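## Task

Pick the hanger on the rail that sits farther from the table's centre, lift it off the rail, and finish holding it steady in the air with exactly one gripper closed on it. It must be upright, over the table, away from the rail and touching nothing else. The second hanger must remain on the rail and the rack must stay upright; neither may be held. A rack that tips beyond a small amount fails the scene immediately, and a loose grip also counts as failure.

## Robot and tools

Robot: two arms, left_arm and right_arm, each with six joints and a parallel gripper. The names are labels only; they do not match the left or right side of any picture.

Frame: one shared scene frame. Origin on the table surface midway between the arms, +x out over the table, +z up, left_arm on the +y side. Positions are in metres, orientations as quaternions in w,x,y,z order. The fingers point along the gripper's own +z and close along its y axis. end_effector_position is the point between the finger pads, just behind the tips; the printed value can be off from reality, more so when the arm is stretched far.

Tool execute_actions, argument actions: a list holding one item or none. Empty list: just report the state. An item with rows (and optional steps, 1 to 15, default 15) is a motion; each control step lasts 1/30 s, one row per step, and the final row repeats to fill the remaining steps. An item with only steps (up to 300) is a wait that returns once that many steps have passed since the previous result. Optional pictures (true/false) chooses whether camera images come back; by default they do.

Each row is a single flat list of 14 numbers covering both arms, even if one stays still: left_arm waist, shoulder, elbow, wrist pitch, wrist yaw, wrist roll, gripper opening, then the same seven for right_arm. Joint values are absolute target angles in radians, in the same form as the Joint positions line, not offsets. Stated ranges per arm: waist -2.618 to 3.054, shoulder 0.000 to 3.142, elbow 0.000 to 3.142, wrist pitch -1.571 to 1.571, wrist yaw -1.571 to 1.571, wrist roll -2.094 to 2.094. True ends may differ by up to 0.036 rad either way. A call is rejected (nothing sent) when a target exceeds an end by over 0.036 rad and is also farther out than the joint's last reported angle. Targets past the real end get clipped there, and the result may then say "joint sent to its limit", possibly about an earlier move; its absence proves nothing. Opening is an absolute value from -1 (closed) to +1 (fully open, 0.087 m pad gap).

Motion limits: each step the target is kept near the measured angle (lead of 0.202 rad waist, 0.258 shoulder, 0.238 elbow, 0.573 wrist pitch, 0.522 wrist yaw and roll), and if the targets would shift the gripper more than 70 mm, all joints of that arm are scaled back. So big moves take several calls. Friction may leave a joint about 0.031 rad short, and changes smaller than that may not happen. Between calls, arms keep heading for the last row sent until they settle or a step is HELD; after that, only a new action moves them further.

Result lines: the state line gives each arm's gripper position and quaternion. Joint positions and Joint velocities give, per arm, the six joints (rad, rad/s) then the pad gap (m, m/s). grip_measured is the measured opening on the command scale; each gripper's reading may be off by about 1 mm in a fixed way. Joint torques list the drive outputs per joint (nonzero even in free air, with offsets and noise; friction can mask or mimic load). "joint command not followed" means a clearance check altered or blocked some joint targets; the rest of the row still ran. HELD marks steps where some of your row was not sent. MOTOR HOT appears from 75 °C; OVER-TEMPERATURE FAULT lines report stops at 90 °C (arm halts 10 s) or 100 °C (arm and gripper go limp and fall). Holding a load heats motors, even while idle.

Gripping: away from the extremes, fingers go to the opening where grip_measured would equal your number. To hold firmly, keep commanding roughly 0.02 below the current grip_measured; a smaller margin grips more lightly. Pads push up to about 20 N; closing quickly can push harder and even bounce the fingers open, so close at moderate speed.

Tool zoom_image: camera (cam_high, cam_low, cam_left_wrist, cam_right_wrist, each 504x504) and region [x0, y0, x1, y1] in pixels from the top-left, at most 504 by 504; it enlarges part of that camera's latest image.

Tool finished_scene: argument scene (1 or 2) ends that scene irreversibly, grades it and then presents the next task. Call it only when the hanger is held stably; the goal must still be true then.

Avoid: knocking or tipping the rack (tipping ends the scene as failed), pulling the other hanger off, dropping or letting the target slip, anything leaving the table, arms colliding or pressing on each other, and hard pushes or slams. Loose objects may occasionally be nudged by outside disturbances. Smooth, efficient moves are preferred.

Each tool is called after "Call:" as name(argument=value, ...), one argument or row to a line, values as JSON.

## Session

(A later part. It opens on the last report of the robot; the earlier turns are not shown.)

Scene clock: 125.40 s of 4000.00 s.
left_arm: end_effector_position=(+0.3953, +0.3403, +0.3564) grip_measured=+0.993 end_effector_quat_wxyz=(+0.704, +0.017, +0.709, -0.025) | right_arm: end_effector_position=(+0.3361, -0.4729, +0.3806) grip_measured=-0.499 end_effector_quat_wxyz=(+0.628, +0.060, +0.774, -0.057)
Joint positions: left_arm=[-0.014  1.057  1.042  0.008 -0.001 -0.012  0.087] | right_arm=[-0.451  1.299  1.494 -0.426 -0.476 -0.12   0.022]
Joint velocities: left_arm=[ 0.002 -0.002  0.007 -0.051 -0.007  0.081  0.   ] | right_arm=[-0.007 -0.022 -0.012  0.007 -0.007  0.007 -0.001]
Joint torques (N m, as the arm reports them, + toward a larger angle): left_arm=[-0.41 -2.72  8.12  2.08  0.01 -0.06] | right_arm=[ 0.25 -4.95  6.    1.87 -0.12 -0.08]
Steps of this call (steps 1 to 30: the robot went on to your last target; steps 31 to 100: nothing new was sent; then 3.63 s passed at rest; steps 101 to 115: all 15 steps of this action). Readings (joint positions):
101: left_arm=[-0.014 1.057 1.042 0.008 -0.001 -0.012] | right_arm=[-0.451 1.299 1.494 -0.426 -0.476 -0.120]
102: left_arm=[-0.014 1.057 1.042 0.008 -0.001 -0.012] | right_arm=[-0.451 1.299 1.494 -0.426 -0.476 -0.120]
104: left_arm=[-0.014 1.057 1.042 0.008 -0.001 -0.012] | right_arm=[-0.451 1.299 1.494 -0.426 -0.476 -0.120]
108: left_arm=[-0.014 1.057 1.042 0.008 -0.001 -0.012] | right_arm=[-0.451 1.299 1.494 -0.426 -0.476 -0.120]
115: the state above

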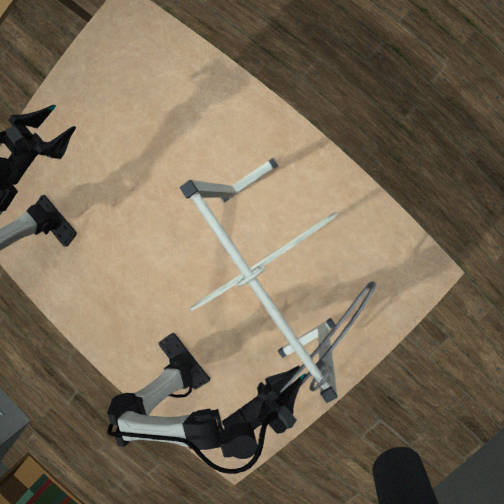

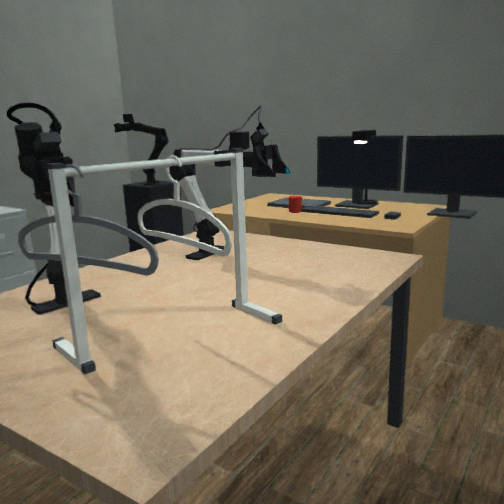

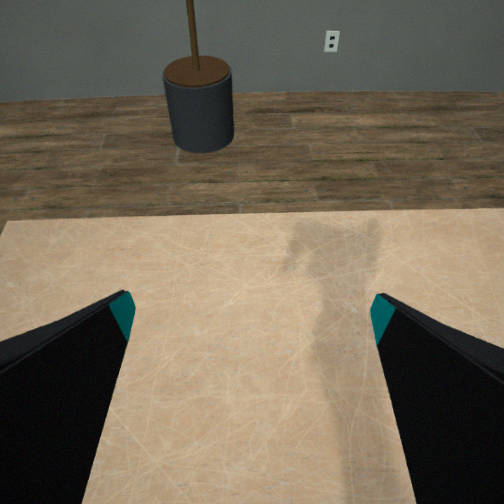

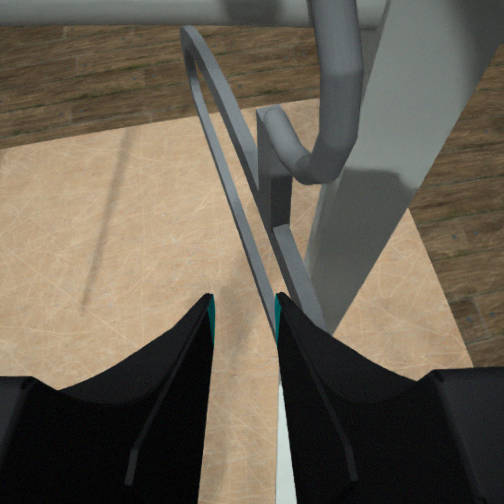

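Call:
execute_actions(
  actions=[
    {"rows":[[-0.014,1.057,1.042,0.008,-0.001,-0.012,1,-0.47,1.35,1.57,-0.44,-0.49,-0.125,-0.3],[-0.014,1.057,1.042,0.008,-0.001,-0.012,1,-0.47,1.415,1.635,-0.45,-0.49,-0.125,-0.3]],"steps":15},
  ],
)

Scene clock: 140.60 s of 4000.00 s.
left_arm: end_effector_position=(+0.3953, +0.3403, +0.3564) grip_measured=+0.993 end_effector_quat_wxyz=(+0.704, +0.017, +0.709, -0.025) | right_arm: end_effector_position=(+0.3535, -0.4911, +0.3938) grip_measured=-0.300 end_effector_quat_wxyz=(+0.632, +0.061, +0.771, -0.060)
Joint positions: left_arm=[-0.014  1.057  1.042  0.008 -0.001 -0.012  0.087] | right_arm=[-0.463  1.401  1.619 -0.44  -0.484 -0.121  0.031]
Joint velocities: left_arm=[ 0.007 -0.007  0.002  0.007  0.022 -0.007 -0.001] | right_arm=[-0.012 -0.017  0.027 -0.022 -0.066 -0.007  0.001]
Joint torques (N m, as the arm reports them, + toward a larger angle): left_arm=[-0.46 -2.7   8.11  2.09  0.01 -0.05] | right_arm=[-0.32 -4.11  7.87  1.75 -0.14 -0.08]
Steps of this call (steps 1 to 15: the robot went on to your last target; steps 16 to 90: nothing new was sent; then 11.70 s passed at rest; steps 91 to 105: all 15 steps of this action). Readings (joint positions):
91: left_arm=[-0.014 1.057 1.042 0.008 -0.001 -0.012] | right_arm=[-0.452 1.304 1.503 -0.433 -0.479 -0.121]
92: left_arm=[-0.014 1.057 1.042 0.008 -0.001 -0.012] | right_arm=[-0.455 1.323 1.535 -0.445 -0.482 -0.121]
94: left_arm=[-0.014 1.057 1.042 0.008 -0.001 -0.012] | right_arm=[-0.460 1.370 1.601 -0.440 -0.482 -0.121]
98: left_arm=[-0.014 1.057 1.042 0.008 -0.001 -0.012] | right_arm=[-0.463 1.399 1.619 -0.439 -0.482 -0.121]
105: the state above

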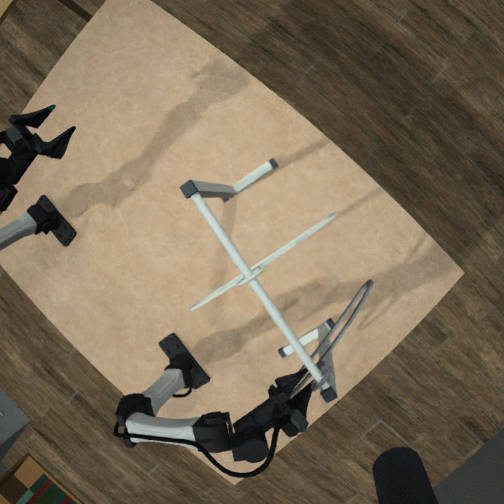

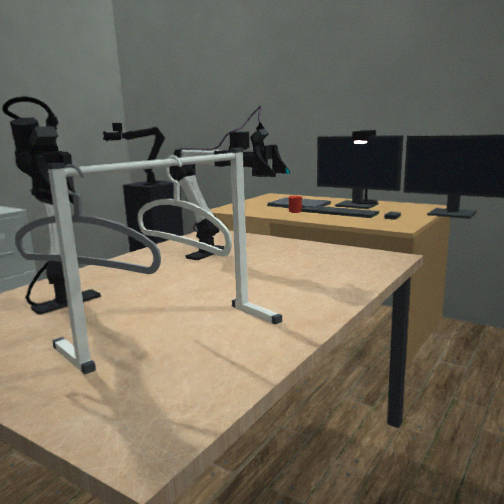

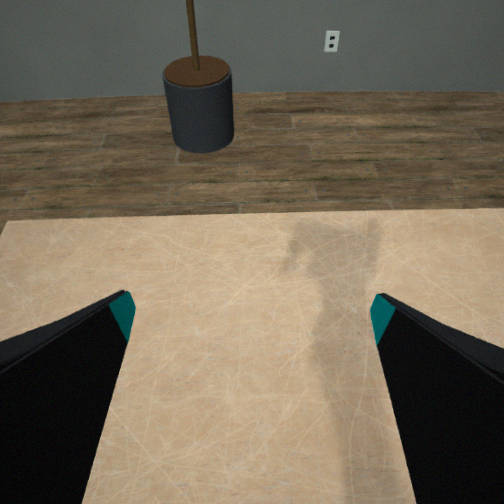

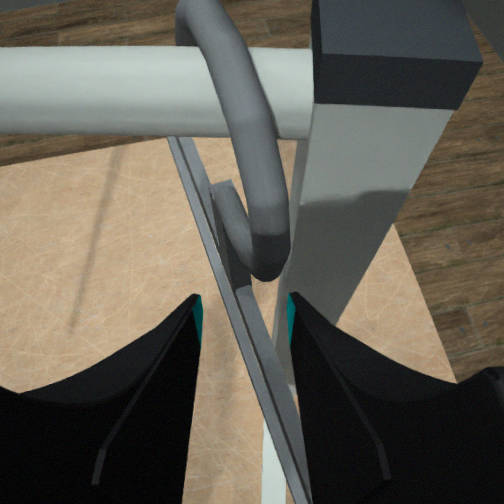

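Call:
execute_actions(
  actions=[
    {"rows":[[-0.014,1.057,1.042,0.008,-0.001,-0.012,1,-0.425,1.40,1.62,-0.44,-0.45,-0.115,-0.4],[-0.014,1.057,1.042,0.008,-0.001,-0.012,1,-0.425,1.40,1.62,-0.44,-0.45,-0.115,-0.4],[-0.014,1.057,1.042,0.008,-0.001,-0.012,1,-0.425,1.40,1.62,-0.44,-0.45,-0.115,-0.4],[-0.014,1.057,1.042,0.008,-0.001,-0.012,1,-0.425,1.40,1.62,-0.44,-0.45,-0.115,-0.4],[-0.014,1.057,1.042,0.008,-0.001,-0.012,1,-0.425,1.40,1.62,-0.44,-0.45,-0.115,-0.4],[-0.014,1.057,1.042,0.008,-0.001,-0.012,1,-0.415,1.43,1.645,-0.435,-0.44,-0.115,-0.4],[-0.014,1.057,1.042,0.008,-0.001,-0.012,1,-0.41,1.44,1.655,-0.435,-0.43,-0.11,-0.4]],"steps":15},
  ],
)

Scene clock: 151.70 s of 4000.00 s.
left_arm: end_effector_position=(+0.3953, +0.3403, +0.3564) grip_measured=+0.993 end_effector_quat_wxyz=(+0.704, +0.017, +0.709, -0.025) | right_arm: end_effector_position=(+0.3651, -0.4843, +0.3924) grip_measured=-0.400 end_effector_quat_wxyz=(+0.629, +0.060, +0.773, -0.060)
Joint positions: left_arm=[-0.014  1.057  1.042  0.008 -0.001 -0.012  0.087] | right_arm=[-0.417  1.422  1.636 -0.44  -0.44  -0.116  0.026]
Joint velocities: left_arm=[ 0.002  0.017 -0.002 -0.007  0.051  0.007  0.   ] | right_arm=[-0.002  0.017 -0.032 -0.022 -0.037 -0.051  0.   ]
Joint torques (N m, as the arm reports them, + toward a larger angle): left_arm=[-0.44 -2.74  8.12  2.09  0.01 -0.05] | right_arm=[ 0.72 -4.13  8.11  1.86 -0.03 -0.01]
Steps of this call (steps 1 to 15: the robot went on to your last target; steps 16 to 90: nothing new was sent; then 7.60 s passed at rest; steps 91 to 105: all 15 steps of this action). Readings (joint positions):
91: left_arm=[-0.014 1.057 1.042 0.008 -0.001 -0.012] | right_arm=[-0.458 1.401 1.619 -0.440 -0.478 -0.120]
92: left_arm=[-0.014 1.057 1.042 0.008 -0.001 -0.012] | right_arm=[-0.451 1.401 1.619 -0.440 -0.472 -0.120]
94: left_arm=[-0.014 1.057 1.042 0.008 -0.001 -0.012] | right_arm=[-0.436 1.401 1.619 -0.440 -0.467 -0.120]
98: left_arm=[-0.014 1.057 1.042 0.008 -0.001 -0.012] | right_arm=[-0.422 1.409 1.628 -0.440 -0.453 -0.118]
105: the state above

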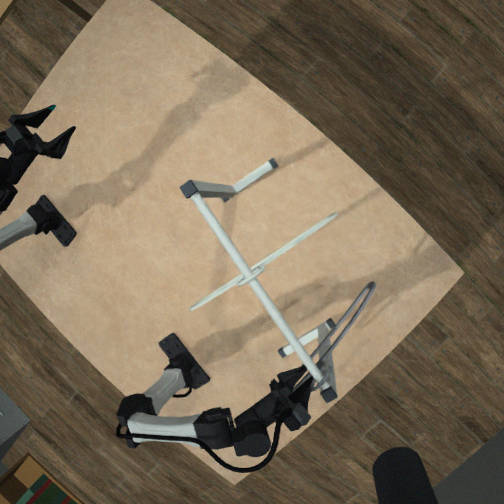

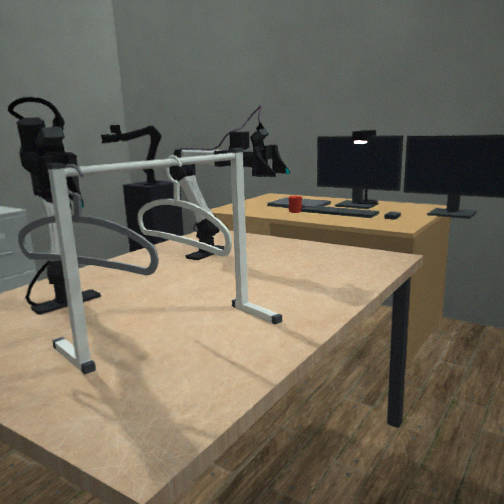

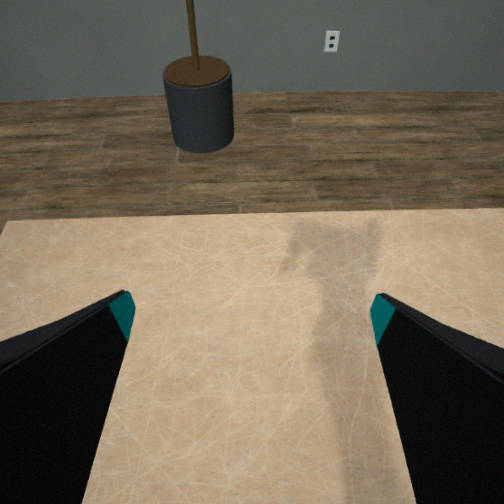

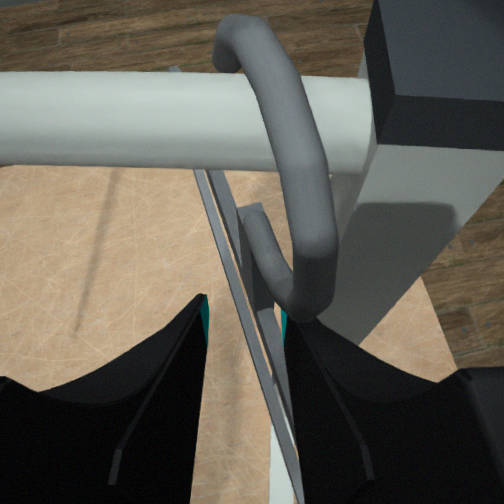

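Call:
execute_actions(
  actions=[
    {"rows":[[-0.014,1.057,1.042,0.008,-0.001,-0.012,1,-0.415,1.46,1.67,-0.435,-0.44,-0.115,-0.4],[-0.014,1.057,1.042,0.008,-0.001,-0.012,1,-0.415,1.478,1.685,-0.435,-0.44,-0.115,-0.4]],"steps":12},
  ],
)

Scene clock: 156.53 s of 4000.00 s.
left_arm: end_effector_position=(+0.3953, +0.3403, +0.3564) grip_measured=+0.993 end_effector_quat_wxyz=(+0.704, +0.017, +0.709, -0.025) | right_arm: end_effector_position=(+0.3731, -0.4900, +0.3908) grip_measured=-0.400 end_effector_quat_wxyz=(+0.627, +0.061, +0.775, -0.058)
Joint positions: left_arm=[-0.014  1.057  1.042  0.008 -0.001 -0.012  0.087] | right_arm=[-0.417  1.459  1.667 -0.44  -0.44  -0.115  0.026]
Joint velocities: left_arm=[ 0.007 -0.012  0.007 -0.051 -0.022 -0.022  0.   ] | right_arm=[ 0.002  0.007  0.012 -0.022 -0.022 -0.051 -0.   ]
Joint torques (N m, as the arm reports them, + toward a larger angle): left_arm=[-0.44 -2.73  8.1   2.08  0.   -0.05] | right_arm=[ 0.4  -4.42  8.01  1.88 -0.08 -0.03]
Steps of this call (steps 1 to 15: the robot went on to your last target; steps 16 to 90: nothing new was sent; then 1.43 s passed at rest; steps 91 to 102: all 12 steps of this action). Readings (joint positions):
91: left_arm=[-0.014 1.057 1.042 0.008 -0.001 -0.012] | right_arm=[-0.417 1.423 1.638 -0.440 -0.436 -0.115]
92: left_arm=[-0.014 1.057 1.042 0.008 -0.001 -0.012] | right_arm=[-0.417 1.430 1.647 -0.440 -0.436 -0.115]
94: left_arm=[-0.014 1.057 1.042 0.008 -0.001 -0.012] | right_arm=[-0.417 1.446 1.664 -0.440 -0.436 -0.115]
98: left_arm=[-0.014 1.057 1.042 0.008 -0.001 -0.012] | right_arm=[-0.417 1.459 1.667 -0.440 -0.439 -0.115]
102: the state above

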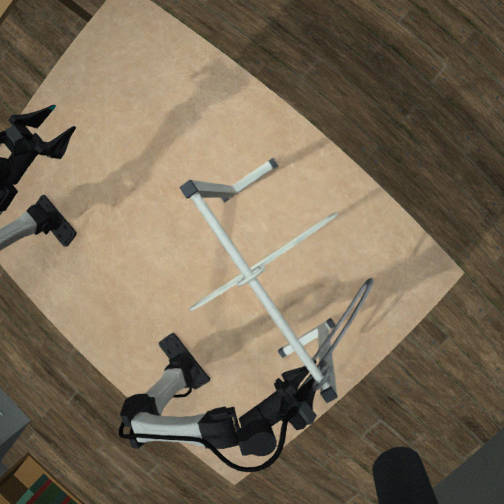

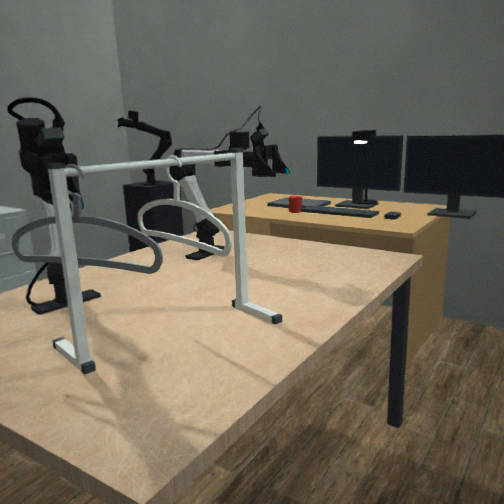

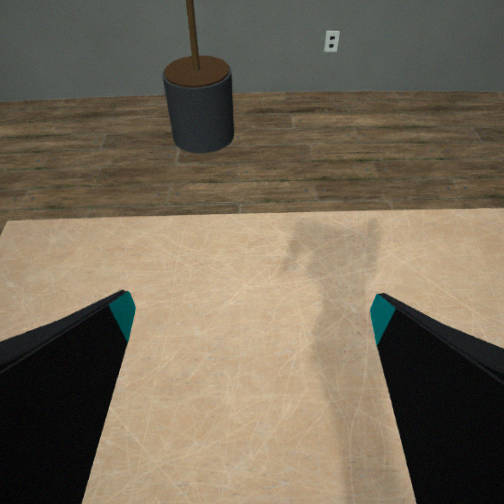

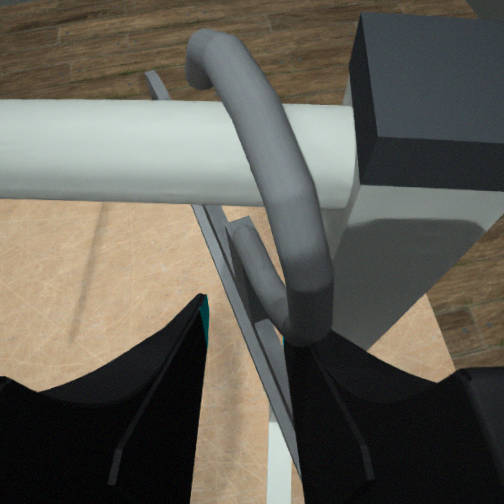

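Call:
execute_actions(
  actions=[
    {"rows":[[-0.014,1.057,1.042,0.008,-0.001,-0.012,1,-0.415,1.478,1.685,-0.435,-0.44,-0.115,-0.45],[-0.014,1.057,1.042,0.008,-0.001,-0.012,1,-0.415,1.478,1.685,-0.435,-0.44,-0.115,-0.5],[-0.014,1.057,1.042,0.008,-0.001,-0.012,1,-0.415,1.478,1.685,-0.435,-0.44,-0.115,-0.54],[-0.014,1.057,1.042,0.008,-0.001,-0.012,1,-0.415,1.478,1.685,-0.435,-0.44,-0.115,-0.58],[-0.014,1.057,1.042,0.008,-0.001,-0.012,1,-0.415,1.478,1.685,-0.435,-0.44,-0.115,-0.62],[-0.014,1.057,1.042,0.008,-0.001,-0.012,1,-0.415,1.478,1.685,-0.435,-0.44,-0.115,-0.66],[-0.014,1.057,1.042,0.008,-0.001,-0.012,1,-0.415,1.478,1.685,-0.435,-0.44,-0.115,-0.70],[-0.014,1.057,1.042,0.008,-0.001,-0.012,1,-0.415,1.478,1.685,-0.435,-0.44,-0.115,-0.73],[-0.014,1.057,1.042,0.008,-0.001,-0.012,1,-0.415,1.478,1.685,-0.435,-0.44,-0.115,-0.76],[-0.014,1.057,1.042,0.008,-0.001,-0.012,1,-0.415,1.478,1.685,-0.435,-0.44,-0.115,-0.79],[-0.014,1.057,1.042,0.008,-0.001,-0.012,1,-0.415,1.478,1.685,-0.435,-0.44,-0.115,-0.81],[-0.014,1.057,1.042,0.008,-0.001,-0.012,1,-0.415,1.478,1.685,-0.435,-0.44,-0.115,-0.83],[-0.014,1.057,1.042,0.008,-0.001,-0.012,1,-0.415,1.478,1.685,-0.435,-0.44,-0.115,-0.85]],"steps":15},
  ],
)

Scene clock: 161.57 s of 4000.00 s.
left_arm: end_effector_position=(+0.3953, +0.3403, +0.3564) grip_measured=+0.993 end_effector_quat_wxyz=(+0.704, +0.017, +0.709, -0.025) | right_arm: end_effector_position=(+0.3731, -0.4903, +0.3908) grip_measured=-0.849 end_effector_quat_wxyz=(+0.626, +0.061, +0.775, -0.059)
Joint positions: left_arm=[-0.014  1.057  1.042  0.008 -0.001 -0.012  0.087] | right_arm=[-0.417  1.459  1.667 -0.44  -0.438 -0.115  0.007]
Joint velocities: left_arm=[ 0.007 -0.007  0.017  0.051 -0.007 -0.081 -0.001] | right_arm=[ 0.002  0.002 -0.007  0.081 -0.022 -0.037  0.   ]
Joint torques (N m, as the arm reports them, + toward a larger angle): left_arm=[-0.41 -2.74  8.13  2.08  0.01 -0.06] | right_arm=[ 0.35 -4.42  8.04  1.87 -0.09 -0.03]
Steps of this call (steps 1 to 15: the robot went on to your last target; steps 16 to 90: nothing new was sent; then 1.53 s passed at rest; steps 91 to 105: all 15 steps of this action). Readings (joint positions):
91: left_arm=[-0.014 1.057 1.042 0.008 -0.001 -0.012] | right_arm=[-0.417 1.459 1.667 -0.440 -0.440 -0.115]
92: left_arm=[-0.014 1.057 1.042 0.008 -0.001 -0.012] | right_arm=[-0.417 1.459 1.667 -0.440 -0.439 -0.115]
94: left_arm=[-0.014 1.057 1.042 0.008 -0.001 -0.012] | right_arm=[-0.417 1.459 1.667 -0.440 -0.439 -0.115]
98: left_arm=[-0.014 1.057 1.042 0.008 -0.001 -0.012] | right_arm=[-0.417 1.459 1.667 -0.440 -0.439 -0.115]
105: the state above

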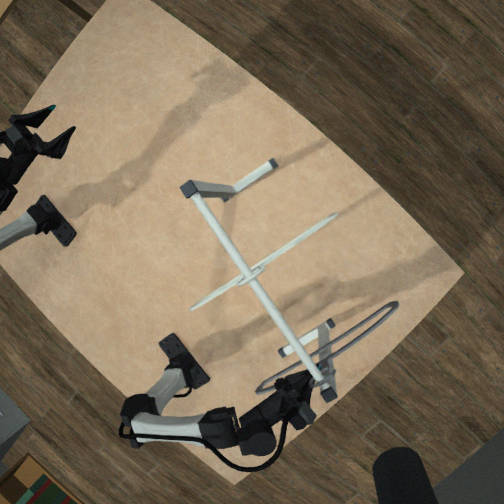

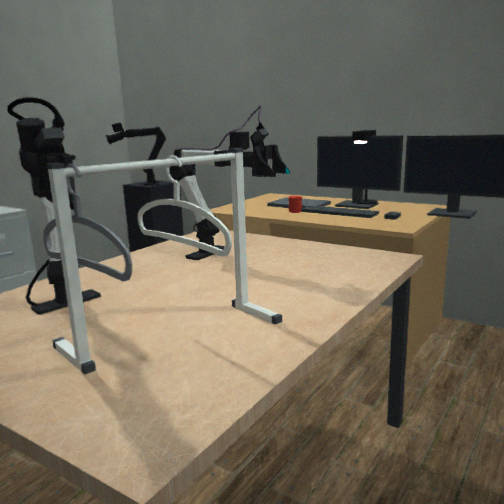

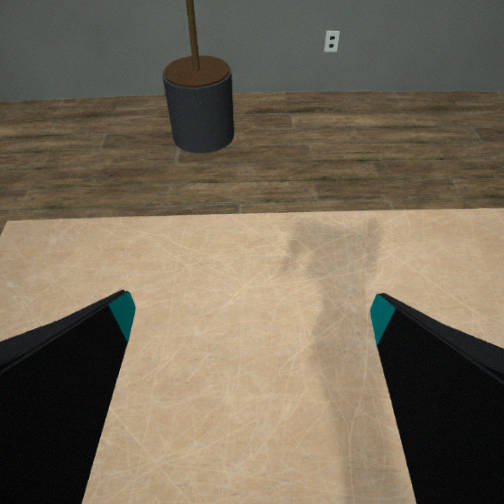

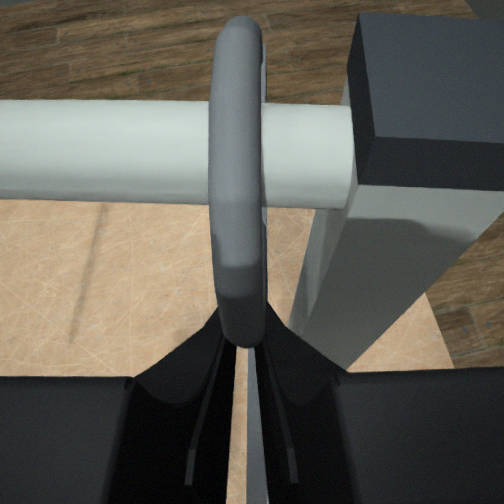

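Call:
execute_actions(
  actions=[
    {"rows":[[-0.014,1.057,1.042,0.008,-0.001,-0.012,1,-0.415,1.478,1.685,-0.435,-0.44,-0.115,-0.86],[-0.014,1.057,1.042,0.008,-0.001,-0.012,1,-0.415,1.478,1.685,-0.435,-0.44,-0.115,-0.87],[-0.014,1.057,1.042,0.008,-0.001,-0.012,1,-0.415,1.478,1.685,-0.435,-0.44,-0.115,-0.88],[-0.014,1.057,1.042,0.008,-0.001,-0.012,1,-0.415,1.478,1.685,-0.435,-0.44,-0.115,-0.89]],"steps":10},
  ],
  pictures=false,
)

Scene clock: 164.30 s of 4000.00 s.
left_arm: end_effector_position=(+0.3953, +0.3403, +0.3564) grip_measured=+0.993 end_effector_quat_wxyz=(+0.704, +0.017, +0.709, -0.025) | right_arm: end_effector_position=(+0.3731, -0.4903, +0.3908) grip_measured=-0.890 end_effector_quat_wxyz=(+0.626, +0.061, +0.775, -0.059)
Joint positions: left_arm=[-0.014  1.057  1.042  0.008 -0.001 -0.012  0.087] | right_arm=[-0.417  1.459  1.667 -0.44  -0.438 -0.115  0.005]
Joint velocities: left_arm=[-0.012  0.002  0.017 -0.066 -0.051 -0.022  0.   ] | right_arm=[ 0.007  0.007 -0.007  0.022 -0.066 -0.022  0.   ]
Joint torques (N m, as the arm reports them, + toward a larger angle): left_arm=[-0.4  -2.71  8.09  2.09  0.01 -0.05] | right_arm=[ 0.42 -4.34  8.12  1.86 -0.09 -0.03]
Steps of this call (steps 1 to 15: the robot went on to your last target; steps 16 to 72: nothing new was sent; steps 73 to 82: all 10 steps of this action). Readings (joint positions):
73: left_arm=[-0.014 1.057 1.042 0.008 -0.001 -0.012] | right_arm=[-0.417 1.459 1.667 -0.440 -0.438 -0.115]
74: left_arm=[-0.014 1.057 1.042 0.008 -0.001 -0.012] | right_arm=[-0.417 1.459 1.667 -0.440 -0.438 -0.115]
76: left_arm=[-0.014 1.057 1.042 0.008 -0.001 -0.012] | right_arm=[-0.417 1.459 1.667 -0.440 -0.438 -0.115]
80: left_arm=[-0.014 1.057 1.042 0.008 -0.001 -0.012] | right_arm=[-0.417 1.459 1.667 -0.440 -0.438 -0.115]
82: the state above

Call:
execute_actions(
  actions=[
    {"rows":[[-0.014,1.057,1.042,0.008,-0.001,-0.012,1,-0.415,1.478,1.685,-0.435,-0.44,-0.115,-0.90],[-0.014,1.057,1.042,0.008,-0.001,-0.012,1,-0.415,1.478,1.685,-0.435,-0.44,-0.115,-0.91],[-0.014,1.057,1.042,0.008,-0.001,-0.012,1,-0.415,1.478,1.685,-0.435,-0.44,-0.115,-0.92],[-0.014,1.057,1.042,0.008,-0.001,-0.012,1,-0.415,1.478,1.685,-0.435,-0.44,-0.115,-0.93]],"steps":10},
  ],
)

Call:
zoom_image(
  camera="cam_low",
  region=[30, 140, 150, 260],
)

Scene clock: 167.70 s of 4000.00 s.
left_arm: end_effector_position=(+0.3953, +0.3403, +0.3564) grip_measured=+0.993 end_effector_quat_wxyz=(+0.704, +0.017, +0.709, -0.025) | right_arm: end_effector_position=(+0.3731, -0.4903, +0.3908) grip_measured=-0.930 end_effector_quat_wxyz=(+0.626, +0.061, +0.775, -0.059)
Joint positions: left_arm=[-0.014  1.057  1.042  0.008 -0.001 -0.012  0.087] | right_arm=[-0.417  1.459  1.667 -0.44  -0.438 -0.115  0.003]
Joint velocities: left_arm=[ 0.002  0.002  0.002  0.081  0.037  0.022 -0.001] | right_arm=[-0.012 -0.007 -0.002  0.066 -0.022  0.051  0.001]
Joint torques (N m, as the arm reports them, + toward a larger angle): left_arm=[-0.39 -2.75  8.13  2.09  0.02 -0.05] | right_arm=[ 0.37 -4.38  8.04  1.87 -0.09 -0.03]
Steps of this call (steps 1 to 15: the robot went on to your last target; steps 16 to 90: nothing new was sent; then 0.07 s passed at rest; steps 91 to 100: all 10 steps of this action). Readings (joint positions):
91: left_arm=[-0.014 1.057 1.042 0.008 -0.001 -0.012] | right_arm=[-0.417 1.459 1.667 -0.440 -0.438 -0.115]
92: left_arm=[-0.014 1.057 1.042 0.008 -0.001 -0.012] | right_arm=[-0.417 1.459 1.667 -0.440 -0.438 -0.115]
94: left_arm=[-0.014 1.057 1.042 0.008 -0.001 -0.012] | right_arm=[-0.417 1.459 1.667 -0.440 -0.438 -0.115]
98: left_arm=[-0.014 1.057 1.042 0.008 -0.001 -0.012] | right_arm=[-0.417 1.459 1.667 -0.440 -0.438 -0.115]
100: the state above

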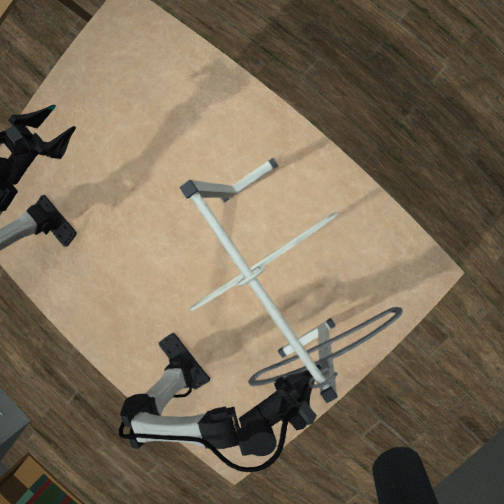

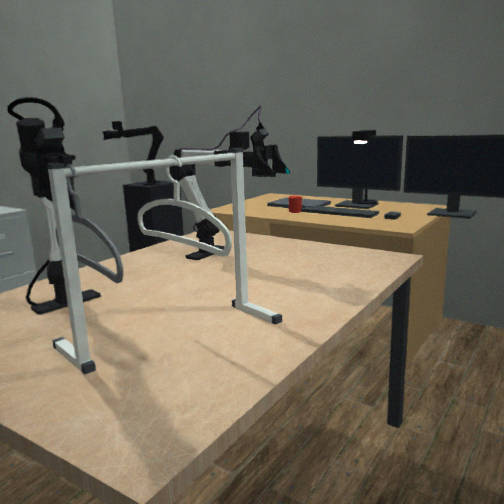

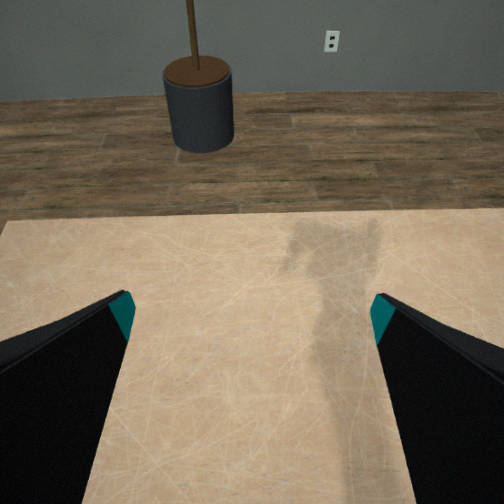

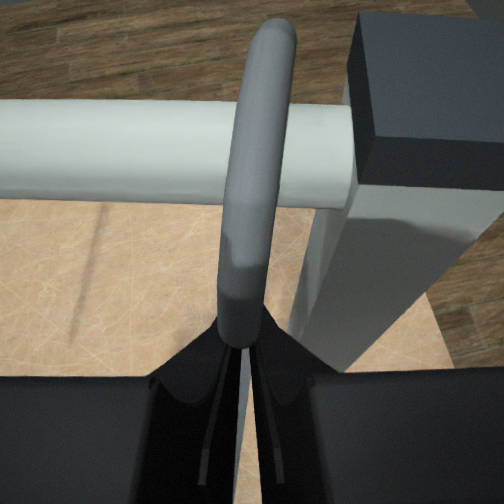

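Region (30, 140, 150, 260) of cam_low's 504x504 image, scaled by 4.200, with more detail than that image has.

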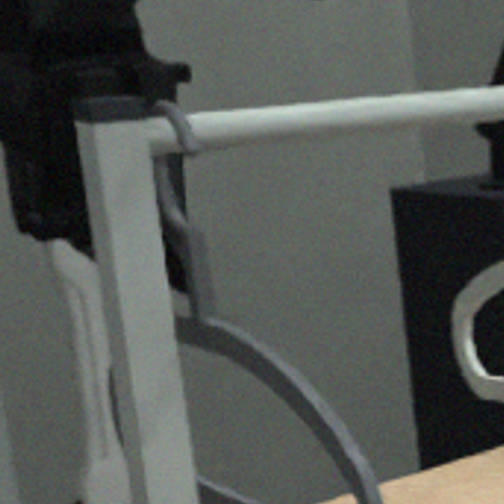

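Call:
execute_actions(
  actions=[
    {"rows":[[-0.014,1.057,1.042,0.008,-0.001,-0.012,1,-0.40,1.478,1.685,-0.435,-0.425,-0.112,-0.7],[-0.014,1.057,1.042,0.008,-0.001,-0.012,1,-0.395,1.478,1.685,-0.435,-0.42,-0.112,-0.5],[-0.014,1.057,1.042,0.008,-0.001,-0.012,1,-0.395,1.478,1.685,-0.435,-0.42,-0.112,-0.5],[-0.014,1.057,1.042,0.008,-0.001,-0.012,1,-0.395,1.478,1.685,-0.435,-0.42,-0.112,-0.5],[-0.014,1.057,1.042,0.008,-0.001,-0.012,1,-0.395,1.478,1.685,-0.435,-0.42,-0.112,-0.5],[-0.014,1.057,1.042,0.008,-0.001,-0.012,1,-0.39,1.49,1.695,-0.43,-0.415,-0.11,-0.5],[-0.014,1.057,1.042,0.008,-0.001,-0.012,1,-0.385,1.50,1.705,-0.43,-0.41,-0.11,-0.5],[-0.014,1.057,1.042,0.008,-0.001,-0.012,1,-0.38,1.512,1.715,-0.43,-0.405,-0.108,-0.5]],"steps":15},
  ],
)

Scene clock: 176.40 s of 4000.00 s.
left_arm: end_effector_position=(+0.3953, +0.3403, +0.3564) grip_measured=+0.993 end_effector_quat_wxyz=(+0.704, +0.017, +0.709, -0.025) | right_arm: end_effector_position=(+0.3859, -0.4880, +0.3887) grip_measured=-0.500 end_effector_quat_wxyz=(+0.624, +0.059, +0.777, -0.058)
Joint positions: left_arm=[-0.014  1.057  1.042  0.008 -0.001 -0.012  0.087] | right_arm=[-0.387  1.495  1.696 -0.438 -0.413 -0.113  0.022]
Joint velocities: left_arm=[-0.002 -0.022 -0.002  0.022 -0.007  0.007  0.   ] | right_arm=[-0.012  0.022  0.007  0.007 -0.007 -0.007  0.001]
Joint torques (N m, as the arm reports them, + toward a larger angle): left_arm=[-0.44 -2.74  8.13  2.09  0.02 -0.05] | right_arm=[ 0.84 -5.    8.13  1.88  0.02  0.02]
Steps of this call (steps 1 to 15: the robot went on to your last target; steps 16 to 120: nothing new was sent; then 4.20 s passed at rest; steps 121 to 135: all 15 steps of this action). Readings (joint positions):
121: left_arm=[-0.014 1.057 1.042 0.008 -0.001 -0.012] | right_arm=[-0.416 1.459 1.667 -0.440 -0.437 -0.115]
122: left_arm=[-0.014 1.057 1.042 0.008 -0.001 -0.012] | right_arm=[-0.413 1.459 1.667 -0.440 -0.434 -0.115]
124: left_arm=[-0.014 1.057 1.042 0.008 -0.001 -0.012] | right_arm=[-0.407 1.459 1.667 -0.440 -0.430 -0.115]
128: left_arm=[-0.014 1.057 1.042 0.008 -0.001 -0.012] | right_arm=[-0.397 1.471 1.681 -0.440 -0.423 -0.114]
135: the state above

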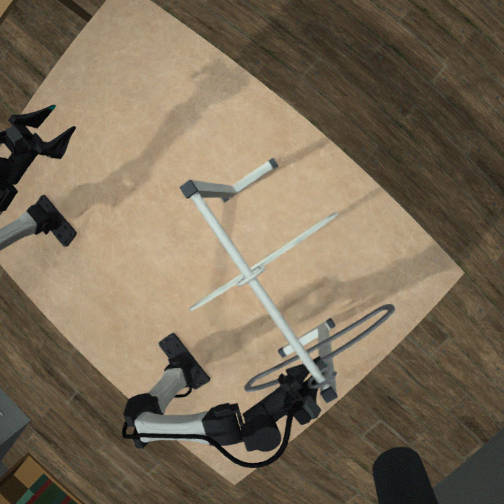

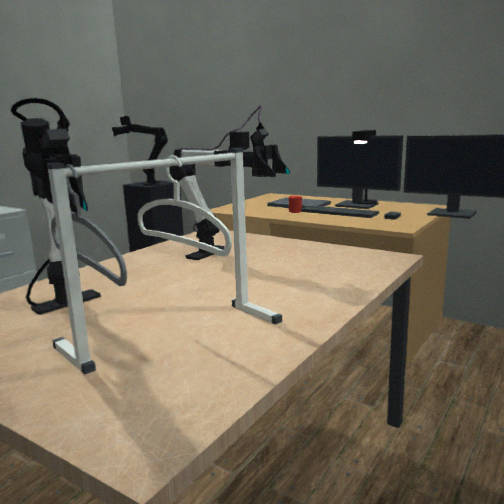

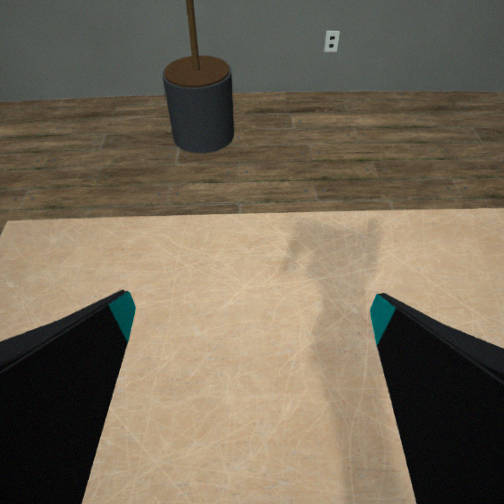

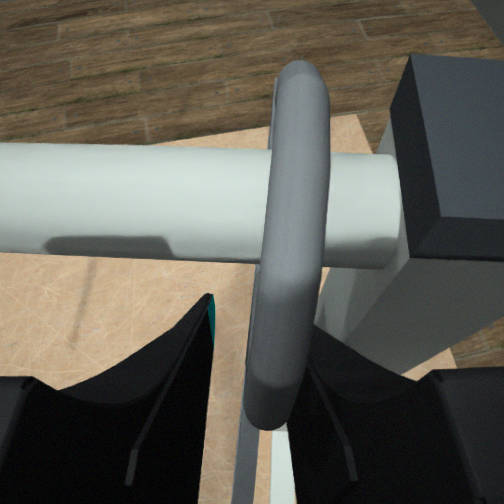

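Call:
zoom_image(
  camera="cam_low",
  region=[30, 140, 150, 260],
)

Call:
execute_actions(
  actions=[
    {"rows":[[-0.014,1.057,1.042,0.008,-0.001,-0.012,1,-0.38,1.512,1.715,-0.43,-0.405,-0.108,-0.54],[-0.014,1.057,1.042,0.008,-0.001,-0.012,1,-0.38,1.512,1.715,-0.43,-0.405,-0.108,-0.58],[-0.014,1.057,1.042,0.008,-0.001,-0.012,1,-0.38,1.512,1.715,-0.43,-0.405,-0.108,-0.62],[-0.014,1.057,1.042,0.008,-0.001,-0.012,1,-0.38,1.512,1.715,-0.43,-0.405,-0.108,-0.66],[-0.014,1.057,1.042,0.008,-0.001,-0.012,1,-0.38,1.512,1.715,-0.43,-0.405,-0.108,-0.69],[-0.014,1.057,1.042,0.008,-0.001,-0.012,1,-0.38,1.512,1.715,-0.43,-0.405,-0.108,-0.72],[-0.014,1.057,1.042,0.008,-0.001,-0.012,1,-0.38,1.512,1.715,-0.43,-0.405,-0.108,-0.75],[-0.014,1.057,1.042,0.008,-0.001,-0.012,1,-0.38,1.512,1.715,-0.43,-0.405,-0.108,-0.77],[-0.014,1.057,1.042,0.008,-0.001,-0.012,1,-0.38,1.512,1.715,-0.43,-0.405,-0.108,-0.79],[-0.014,1.057,1.042,0.008,-0.001,-0.012,1,-0.38,1.512,1.715,-0.43,-0.405,-0.108,-0.81],[-0.014,1.057,1.042,0.008,-0.001,-0.012,1,-0.38,1.512,1.715,-0.43,-0.405,-0.108,-0.83],[-0.014,1.057,1.042,0.008,-0.001,-0.012,1,-0.38,1.512,1.715,-0.43,-0.405,-0.108,-0.85]],"steps":15},
  ],
)

Region (30, 140, 150, 260) of cam_low's 504x504 image, scaled by 4.200, with more detail than that image has.

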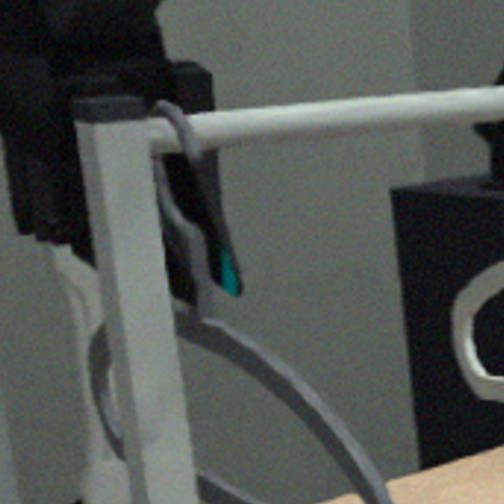

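Scene clock: 184.77 s of 4000.00 s.
left_arm: end_effector_position=(+0.3953, +0.3403, +0.3564) grip_measured=+0.993 end_effector_quat_wxyz=(+0.704, +0.017, +0.709, -0.025) | right_arm: end_effector_position=(+0.3858, -0.4892, +0.3885) grip_measured=-0.810 end_effector_quat_wxyz=(+0.623, +0.062, +0.777, -0.060)
Joint positions: left_arm=[-0.014  1.057  1.042  0.008 -0.001 -0.012  0.087] | right_arm=[-0.387  1.495  1.696 -0.438 -0.405 -0.111  0.008]
Joint velocities: left_arm=[-0.007  0.017  0.002 -0.022  0.007 -0.022  0.   ] | right_arm=[-0.012 -0.007 -0.002  0.007  0.051 -0.007 -0.   ]
Joint torques (N m, as the arm reports them, + toward a larger angle): left_arm=[-0.42 -2.74  8.12  2.08  0.01 -0.06] | right_arm=[ 0.63 -4.79  8.14  1.91 -0.09  0.01]
Steps of this call (steps 1 to 15: the robot went on to your last target; steps 16 to 90: nothing new was sent; then 4.87 s passed at rest; steps 91 to 105: all 15 steps of this action). Readings (joint positions):
91: left_arm=[-0.014 1.057 1.042 0.008 -0.001 -0.012] | right_arm=[-0.387 1.495 1.696 -0.438 -0.409 -0.113]
92: left_arm=[-0.014 1.057 1.042 0.008 -0.001 -0.012] | right_arm=[-0.387 1.495 1.696 -0.438 -0.408 -0.113]
94: left_arm=[-0.014 1.057 1.042 0.008 -0.001 -0.012] | right_arm=[-0.387 1.495 1.696 -0.438 -0.408 -0.113]
98: left_arm=[-0.014 1.057 1.042 0.008 -0.001 -0.012] | right_arm=[-0.387 1.495 1.696 -0.438 -0.408 -0.112]
105: the state above

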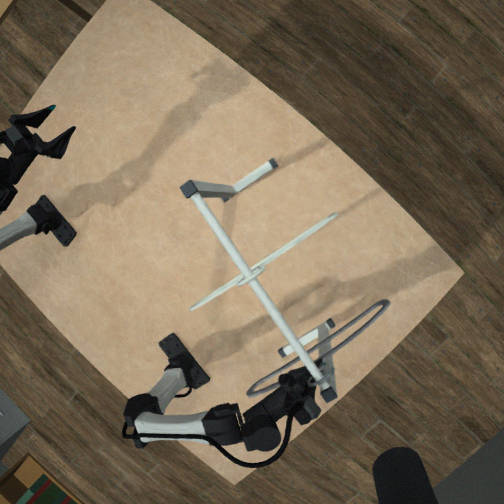

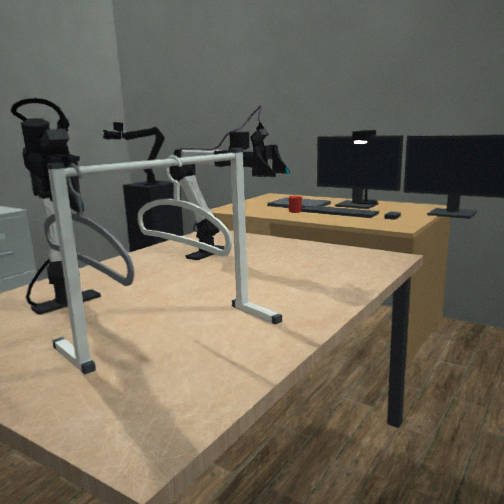

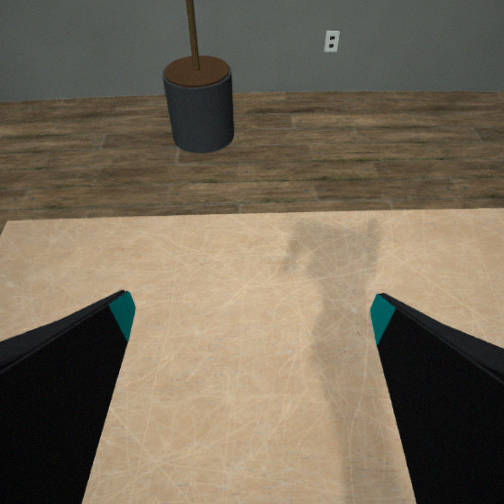

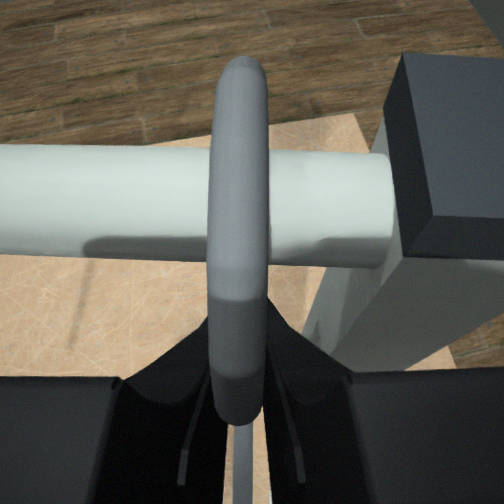

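Call:
execute_actions(
  actions=[
    {"rows":[[-0.014,1.057,1.042,0.008,-0.001,-0.012,1,-0.38,1.515,1.73,-0.46,-0.405,-0.108,-0.85],[-0.014,1.057,1.042,0.008,-0.001,-0.012,1,-0.38,1.52,1.75,-0.475,-0.405,-0.108,-0.85],[-0.014,1.057,1.042,0.008,-0.001,-0.012,1,-0.38,1.525,1.77,-0.49,-0.405,-0.108,-0.85],[-0.014,1.057,1.042,0.008,-0.001,-0.012,1,-0.38,1.53,1.79,-0.505,-0.405,-0.108,-0.85],[-0.014,1.057,1.042,0.008,-0.001,-0.012,1,-0.38,1.537,1.81,-0.52,-0.405,-0.108,-0.85],[-0.014,1.057,1.042,0.008,-0.001,-0.012,1,-0.38,1.544,1.83,-0.535,-0.405,-0.108,-0.85],[-0.014,1.057,1.042,0.008,-0.001,-0.012,1,-0.38,1.551,1.85,-0.55,-0.405,-0.108,-0.85],[-0.014,1.057,1.042,0.008,-0.001,-0.012,1,-0.38,1.558,1.87,-0.562,-0.405,-0.108,-0.85],[-0.014,1.057,1.042,0.008,-0.001,-0.012,1,-0.38,1.565,1.89,-0.575,-0.405,-0.108,-0.85]],"steps":15},
  ],
)

Call:
zoom_image(
  camera="cam_low",
  region=[30, 130, 150, 250],
)

Scene clock: 191.70 s of 4000.00 s.
left_arm: end_effector_position=(+0.3953, +0.3403, +0.3564) grip_measured=+0.993 end_effector_quat_wxyz=(+0.704, +0.017, +0.709, -0.025) | right_arm: end_effector_position=(+0.3850, -0.4886, +0.4170) grip_measured=-0.810 end_effector_quat_wxyz=(+0.625, +0.062, +0.776, -0.061)
Joint positions: left_arm=[-0.014  1.057  1.042  0.008 -0.001 -0.012  0.087] | right_arm=[-0.387  1.547  1.87  -0.557 -0.405 -0.111  0.008]
Joint velocities: left_arm=[-0.012 -0.007 -0.017  0.022  0.007 -0.081 -0.001] | right_arm=[ 0.012 -0.012 -0.017 -0.081 -0.037  0.051 -0.001]
Joint torques (N m, as the arm reports them, + toward a larger angle): left_arm=[-0.42 -2.75  8.12  2.08  0.02 -0.05] | right_arm=[ 0.71 -4.95  7.93  1.79 -0.07  0.01]
Steps of this call (steps 1 to 15: the robot went on to your last target; steps 16 to 90: nothing new was sent; then 3.43 s passed at rest; steps 91 to 105: all 15 steps of this action). Readings (joint positions):
91: left_arm=[-0.014 1.057 1.042 0.008 -0.001 -0.012] | right_arm=[-0.387 1.495 1.698 -0.441 -0.405 -0.111]
92: left_arm=[-0.014 1.057 1.042 0.008 -0.001 -0.012] | right_arm=[-0.387 1.497 1.705 -0.449 -0.405 -0.111]
94: left_arm=[-0.014 1.057 1.042 0.008 -0.001 -0.012] | right_arm=[-0.387 1.507 1.733 -0.471 -0.405 -0.111]
98: left_arm=[-0.014 1.057 1.042 0.008 -0.001 -0.012] | right_arm=[-0.387 1.534 1.812 -0.517 -0.405 -0.111]
105: the state above

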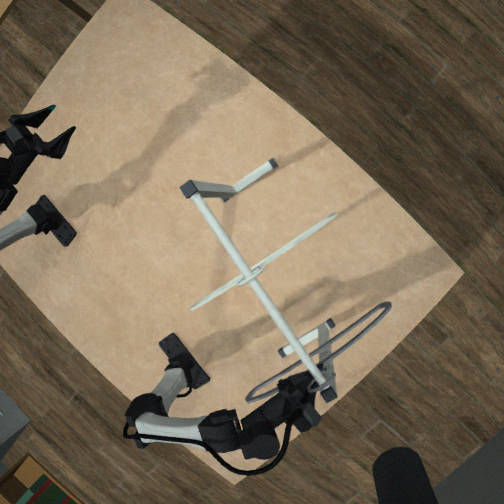

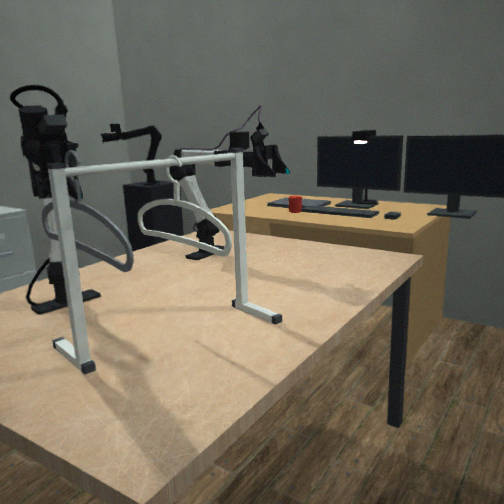

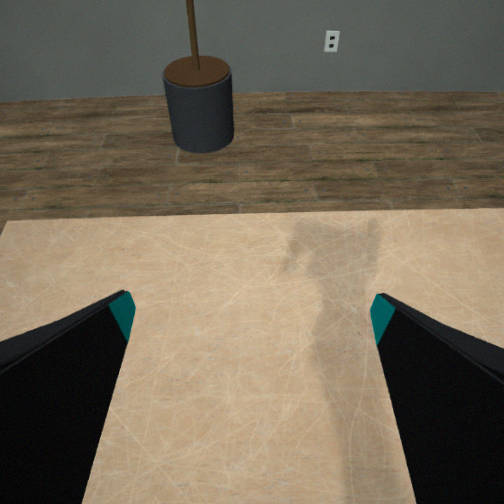

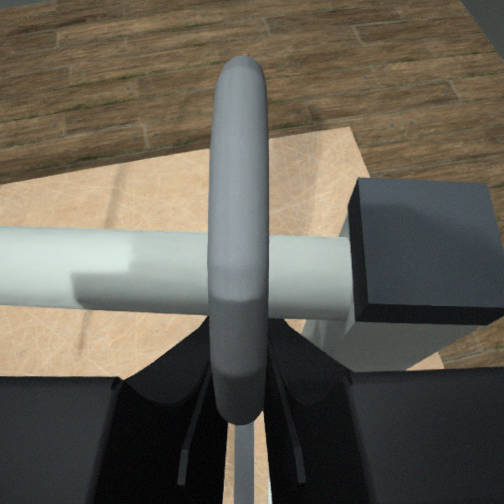

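Region (30, 130, 150, 250) of cam_low's 504x504 image, scaled by 4.200, with more detail than that image has.

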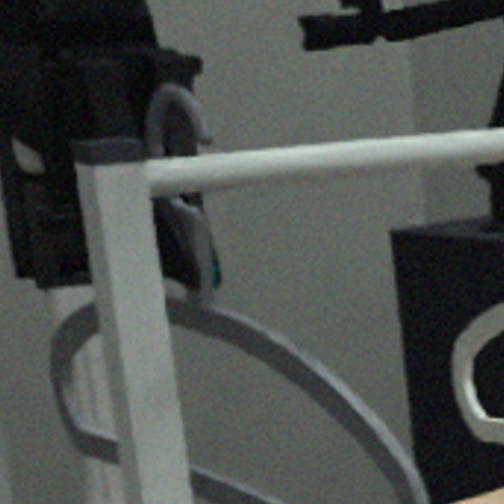

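Call:
execute_actions(
  actions=[
    {"rows":[[-0.014,1.057,1.042,0.008,-0.001,-0.012,1,-0.39,1.525,1.855,-0.565,-0.405,-0.108,-0.85],[-0.014,1.057,1.042,0.008,-0.001,-0.012,1,-0.393,1.505,1.838,-0.568,-0.403,-0.108,-0.85],[-0.014,1.057,1.042,0.008,-0.001,-0.012,1,-0.396,1.485,1.821,-0.571,-0.401,-0.108,-0.85],[-0.014,1.057,1.042,0.008,-0.001,-0.012,1,-0.399,1.465,1.804,-0.574,-0.399,-0.108,-0.85],[-0.014,1.057,1.042,0.008,-0.001,-0.012,1,-0.402,1.445,1.787,-0.577,-0.397,-0.107,-0.85],[-0.014,1.057,1.042,0.008,-0.001,-0.012,1,-0.405,1.425,1.770,-0.58,-0.395,-0.107,-0.85],[-0.014,1.057,1.042,0.008,-0.001,-0.012,1,-0.408,1.405,1.753,-0.584,-0.392,-0.106,-0.85],[-0.014,1.057,1.042,0.008,-0.001,-0.012,1,-0.412,1.385,1.736,-0.588,-0.389,-0.105,-0.85],[-0.014,1.057,1.042,0.008,-0.001,-0.012,1,-0.416,1.365,1.72,-0.592,-0.386,-0.105,-0.85],[-0.014,1.057,1.042,0.008,-0.001,-0.012,1,-0.418,1.355,1.715,-0.595,-0.385,-0.105,-0.85]],"steps":15},
  ],
)

Scene clock: 283.33 s of 4000.00 s.
left_arm: end_effector_position=(+0.3953, +0.3403, +0.3564) grip_measured=+0.993 end_effector_quat_wxyz=(+0.704, +0.017, +0.709, -0.025) | right_arm: end_effector_position=(+0.3356, -0.4690, +0.4251) grip_measured=-0.810 end_effector_quat_wxyz=(+0.628, +0.073, +0.771, -0.075)
Joint positions: left_arm=[-0.014  1.057  1.042  0.008 -0.001 -0.012  0.087] | right_arm=[-0.41   1.362  1.736 -0.593 -0.392 -0.11   0.008]
Joint velocities: left_arm=[ 0.022 -0.002 -0.007  0.037 -0.022 -0.139 -0.   ] | right_arm=[ 0.002 -0.046 -0.027  0.022  0.007  0.007  0.001]
Joint torques (N m, as the arm reports them, + toward a larger angle): left_arm=[-0.39 -2.73  8.13  2.09  0.01 -0.05] | right_arm=[-0.44 -4.71  5.05  1.8   0.02  0.02]
Steps of this call (steps 1 to 30: the robot went on to your last target; steps 31 to 100: nothing new was sent; then 87.80 s passed at rest; steps 101 to 115: all 15 steps of this action). Readings (joint positions):
101: left_arm=[-0.014 1.057 1.042 0.008 -0.001 -0.012] | right_arm=[-0.387 1.547 1.870 -0.577 -0.405 -0.111]
102: left_arm=[-0.014 1.057 1.042 0.008 -0.001 -0.012] | right_arm=[-0.387 1.544 1.867 -0.577 -0.405 -0.111]
104: left_arm=[-0.014 1.057 1.042 0.008 -0.001 -0.012] | right_arm=[-0.387 1.526 1.841 -0.577 -0.404 -0.111]
108: left_arm=[-0.014 1.057 1.042 0.008 -0.001 -0.012] | right_arm=[-0.397 1.454 1.771 -0.586 -0.400 -0.111]
115: the state above

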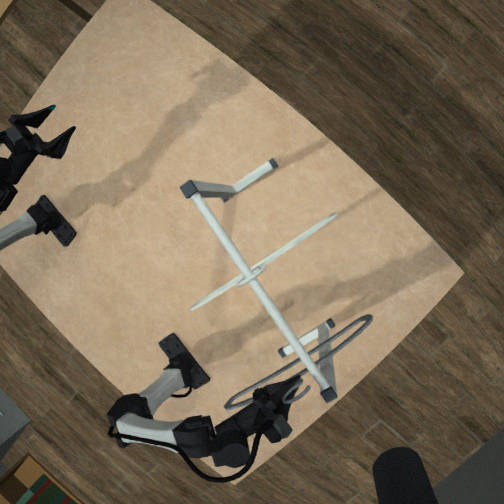

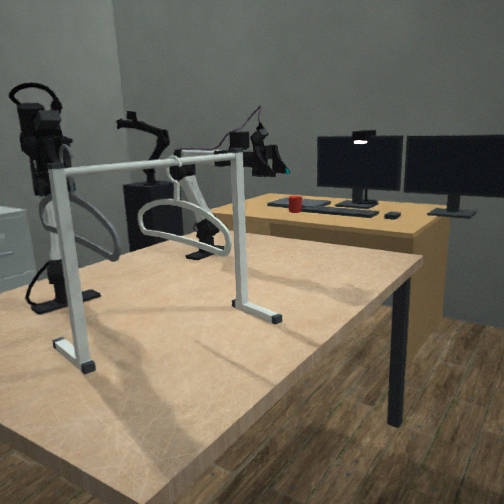

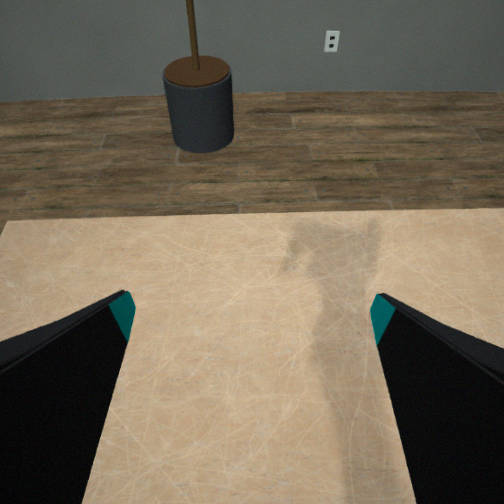

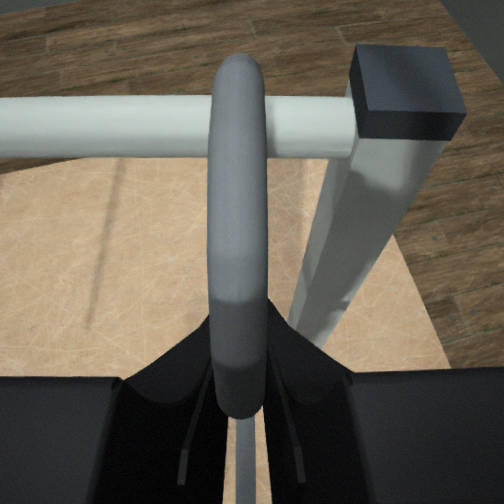

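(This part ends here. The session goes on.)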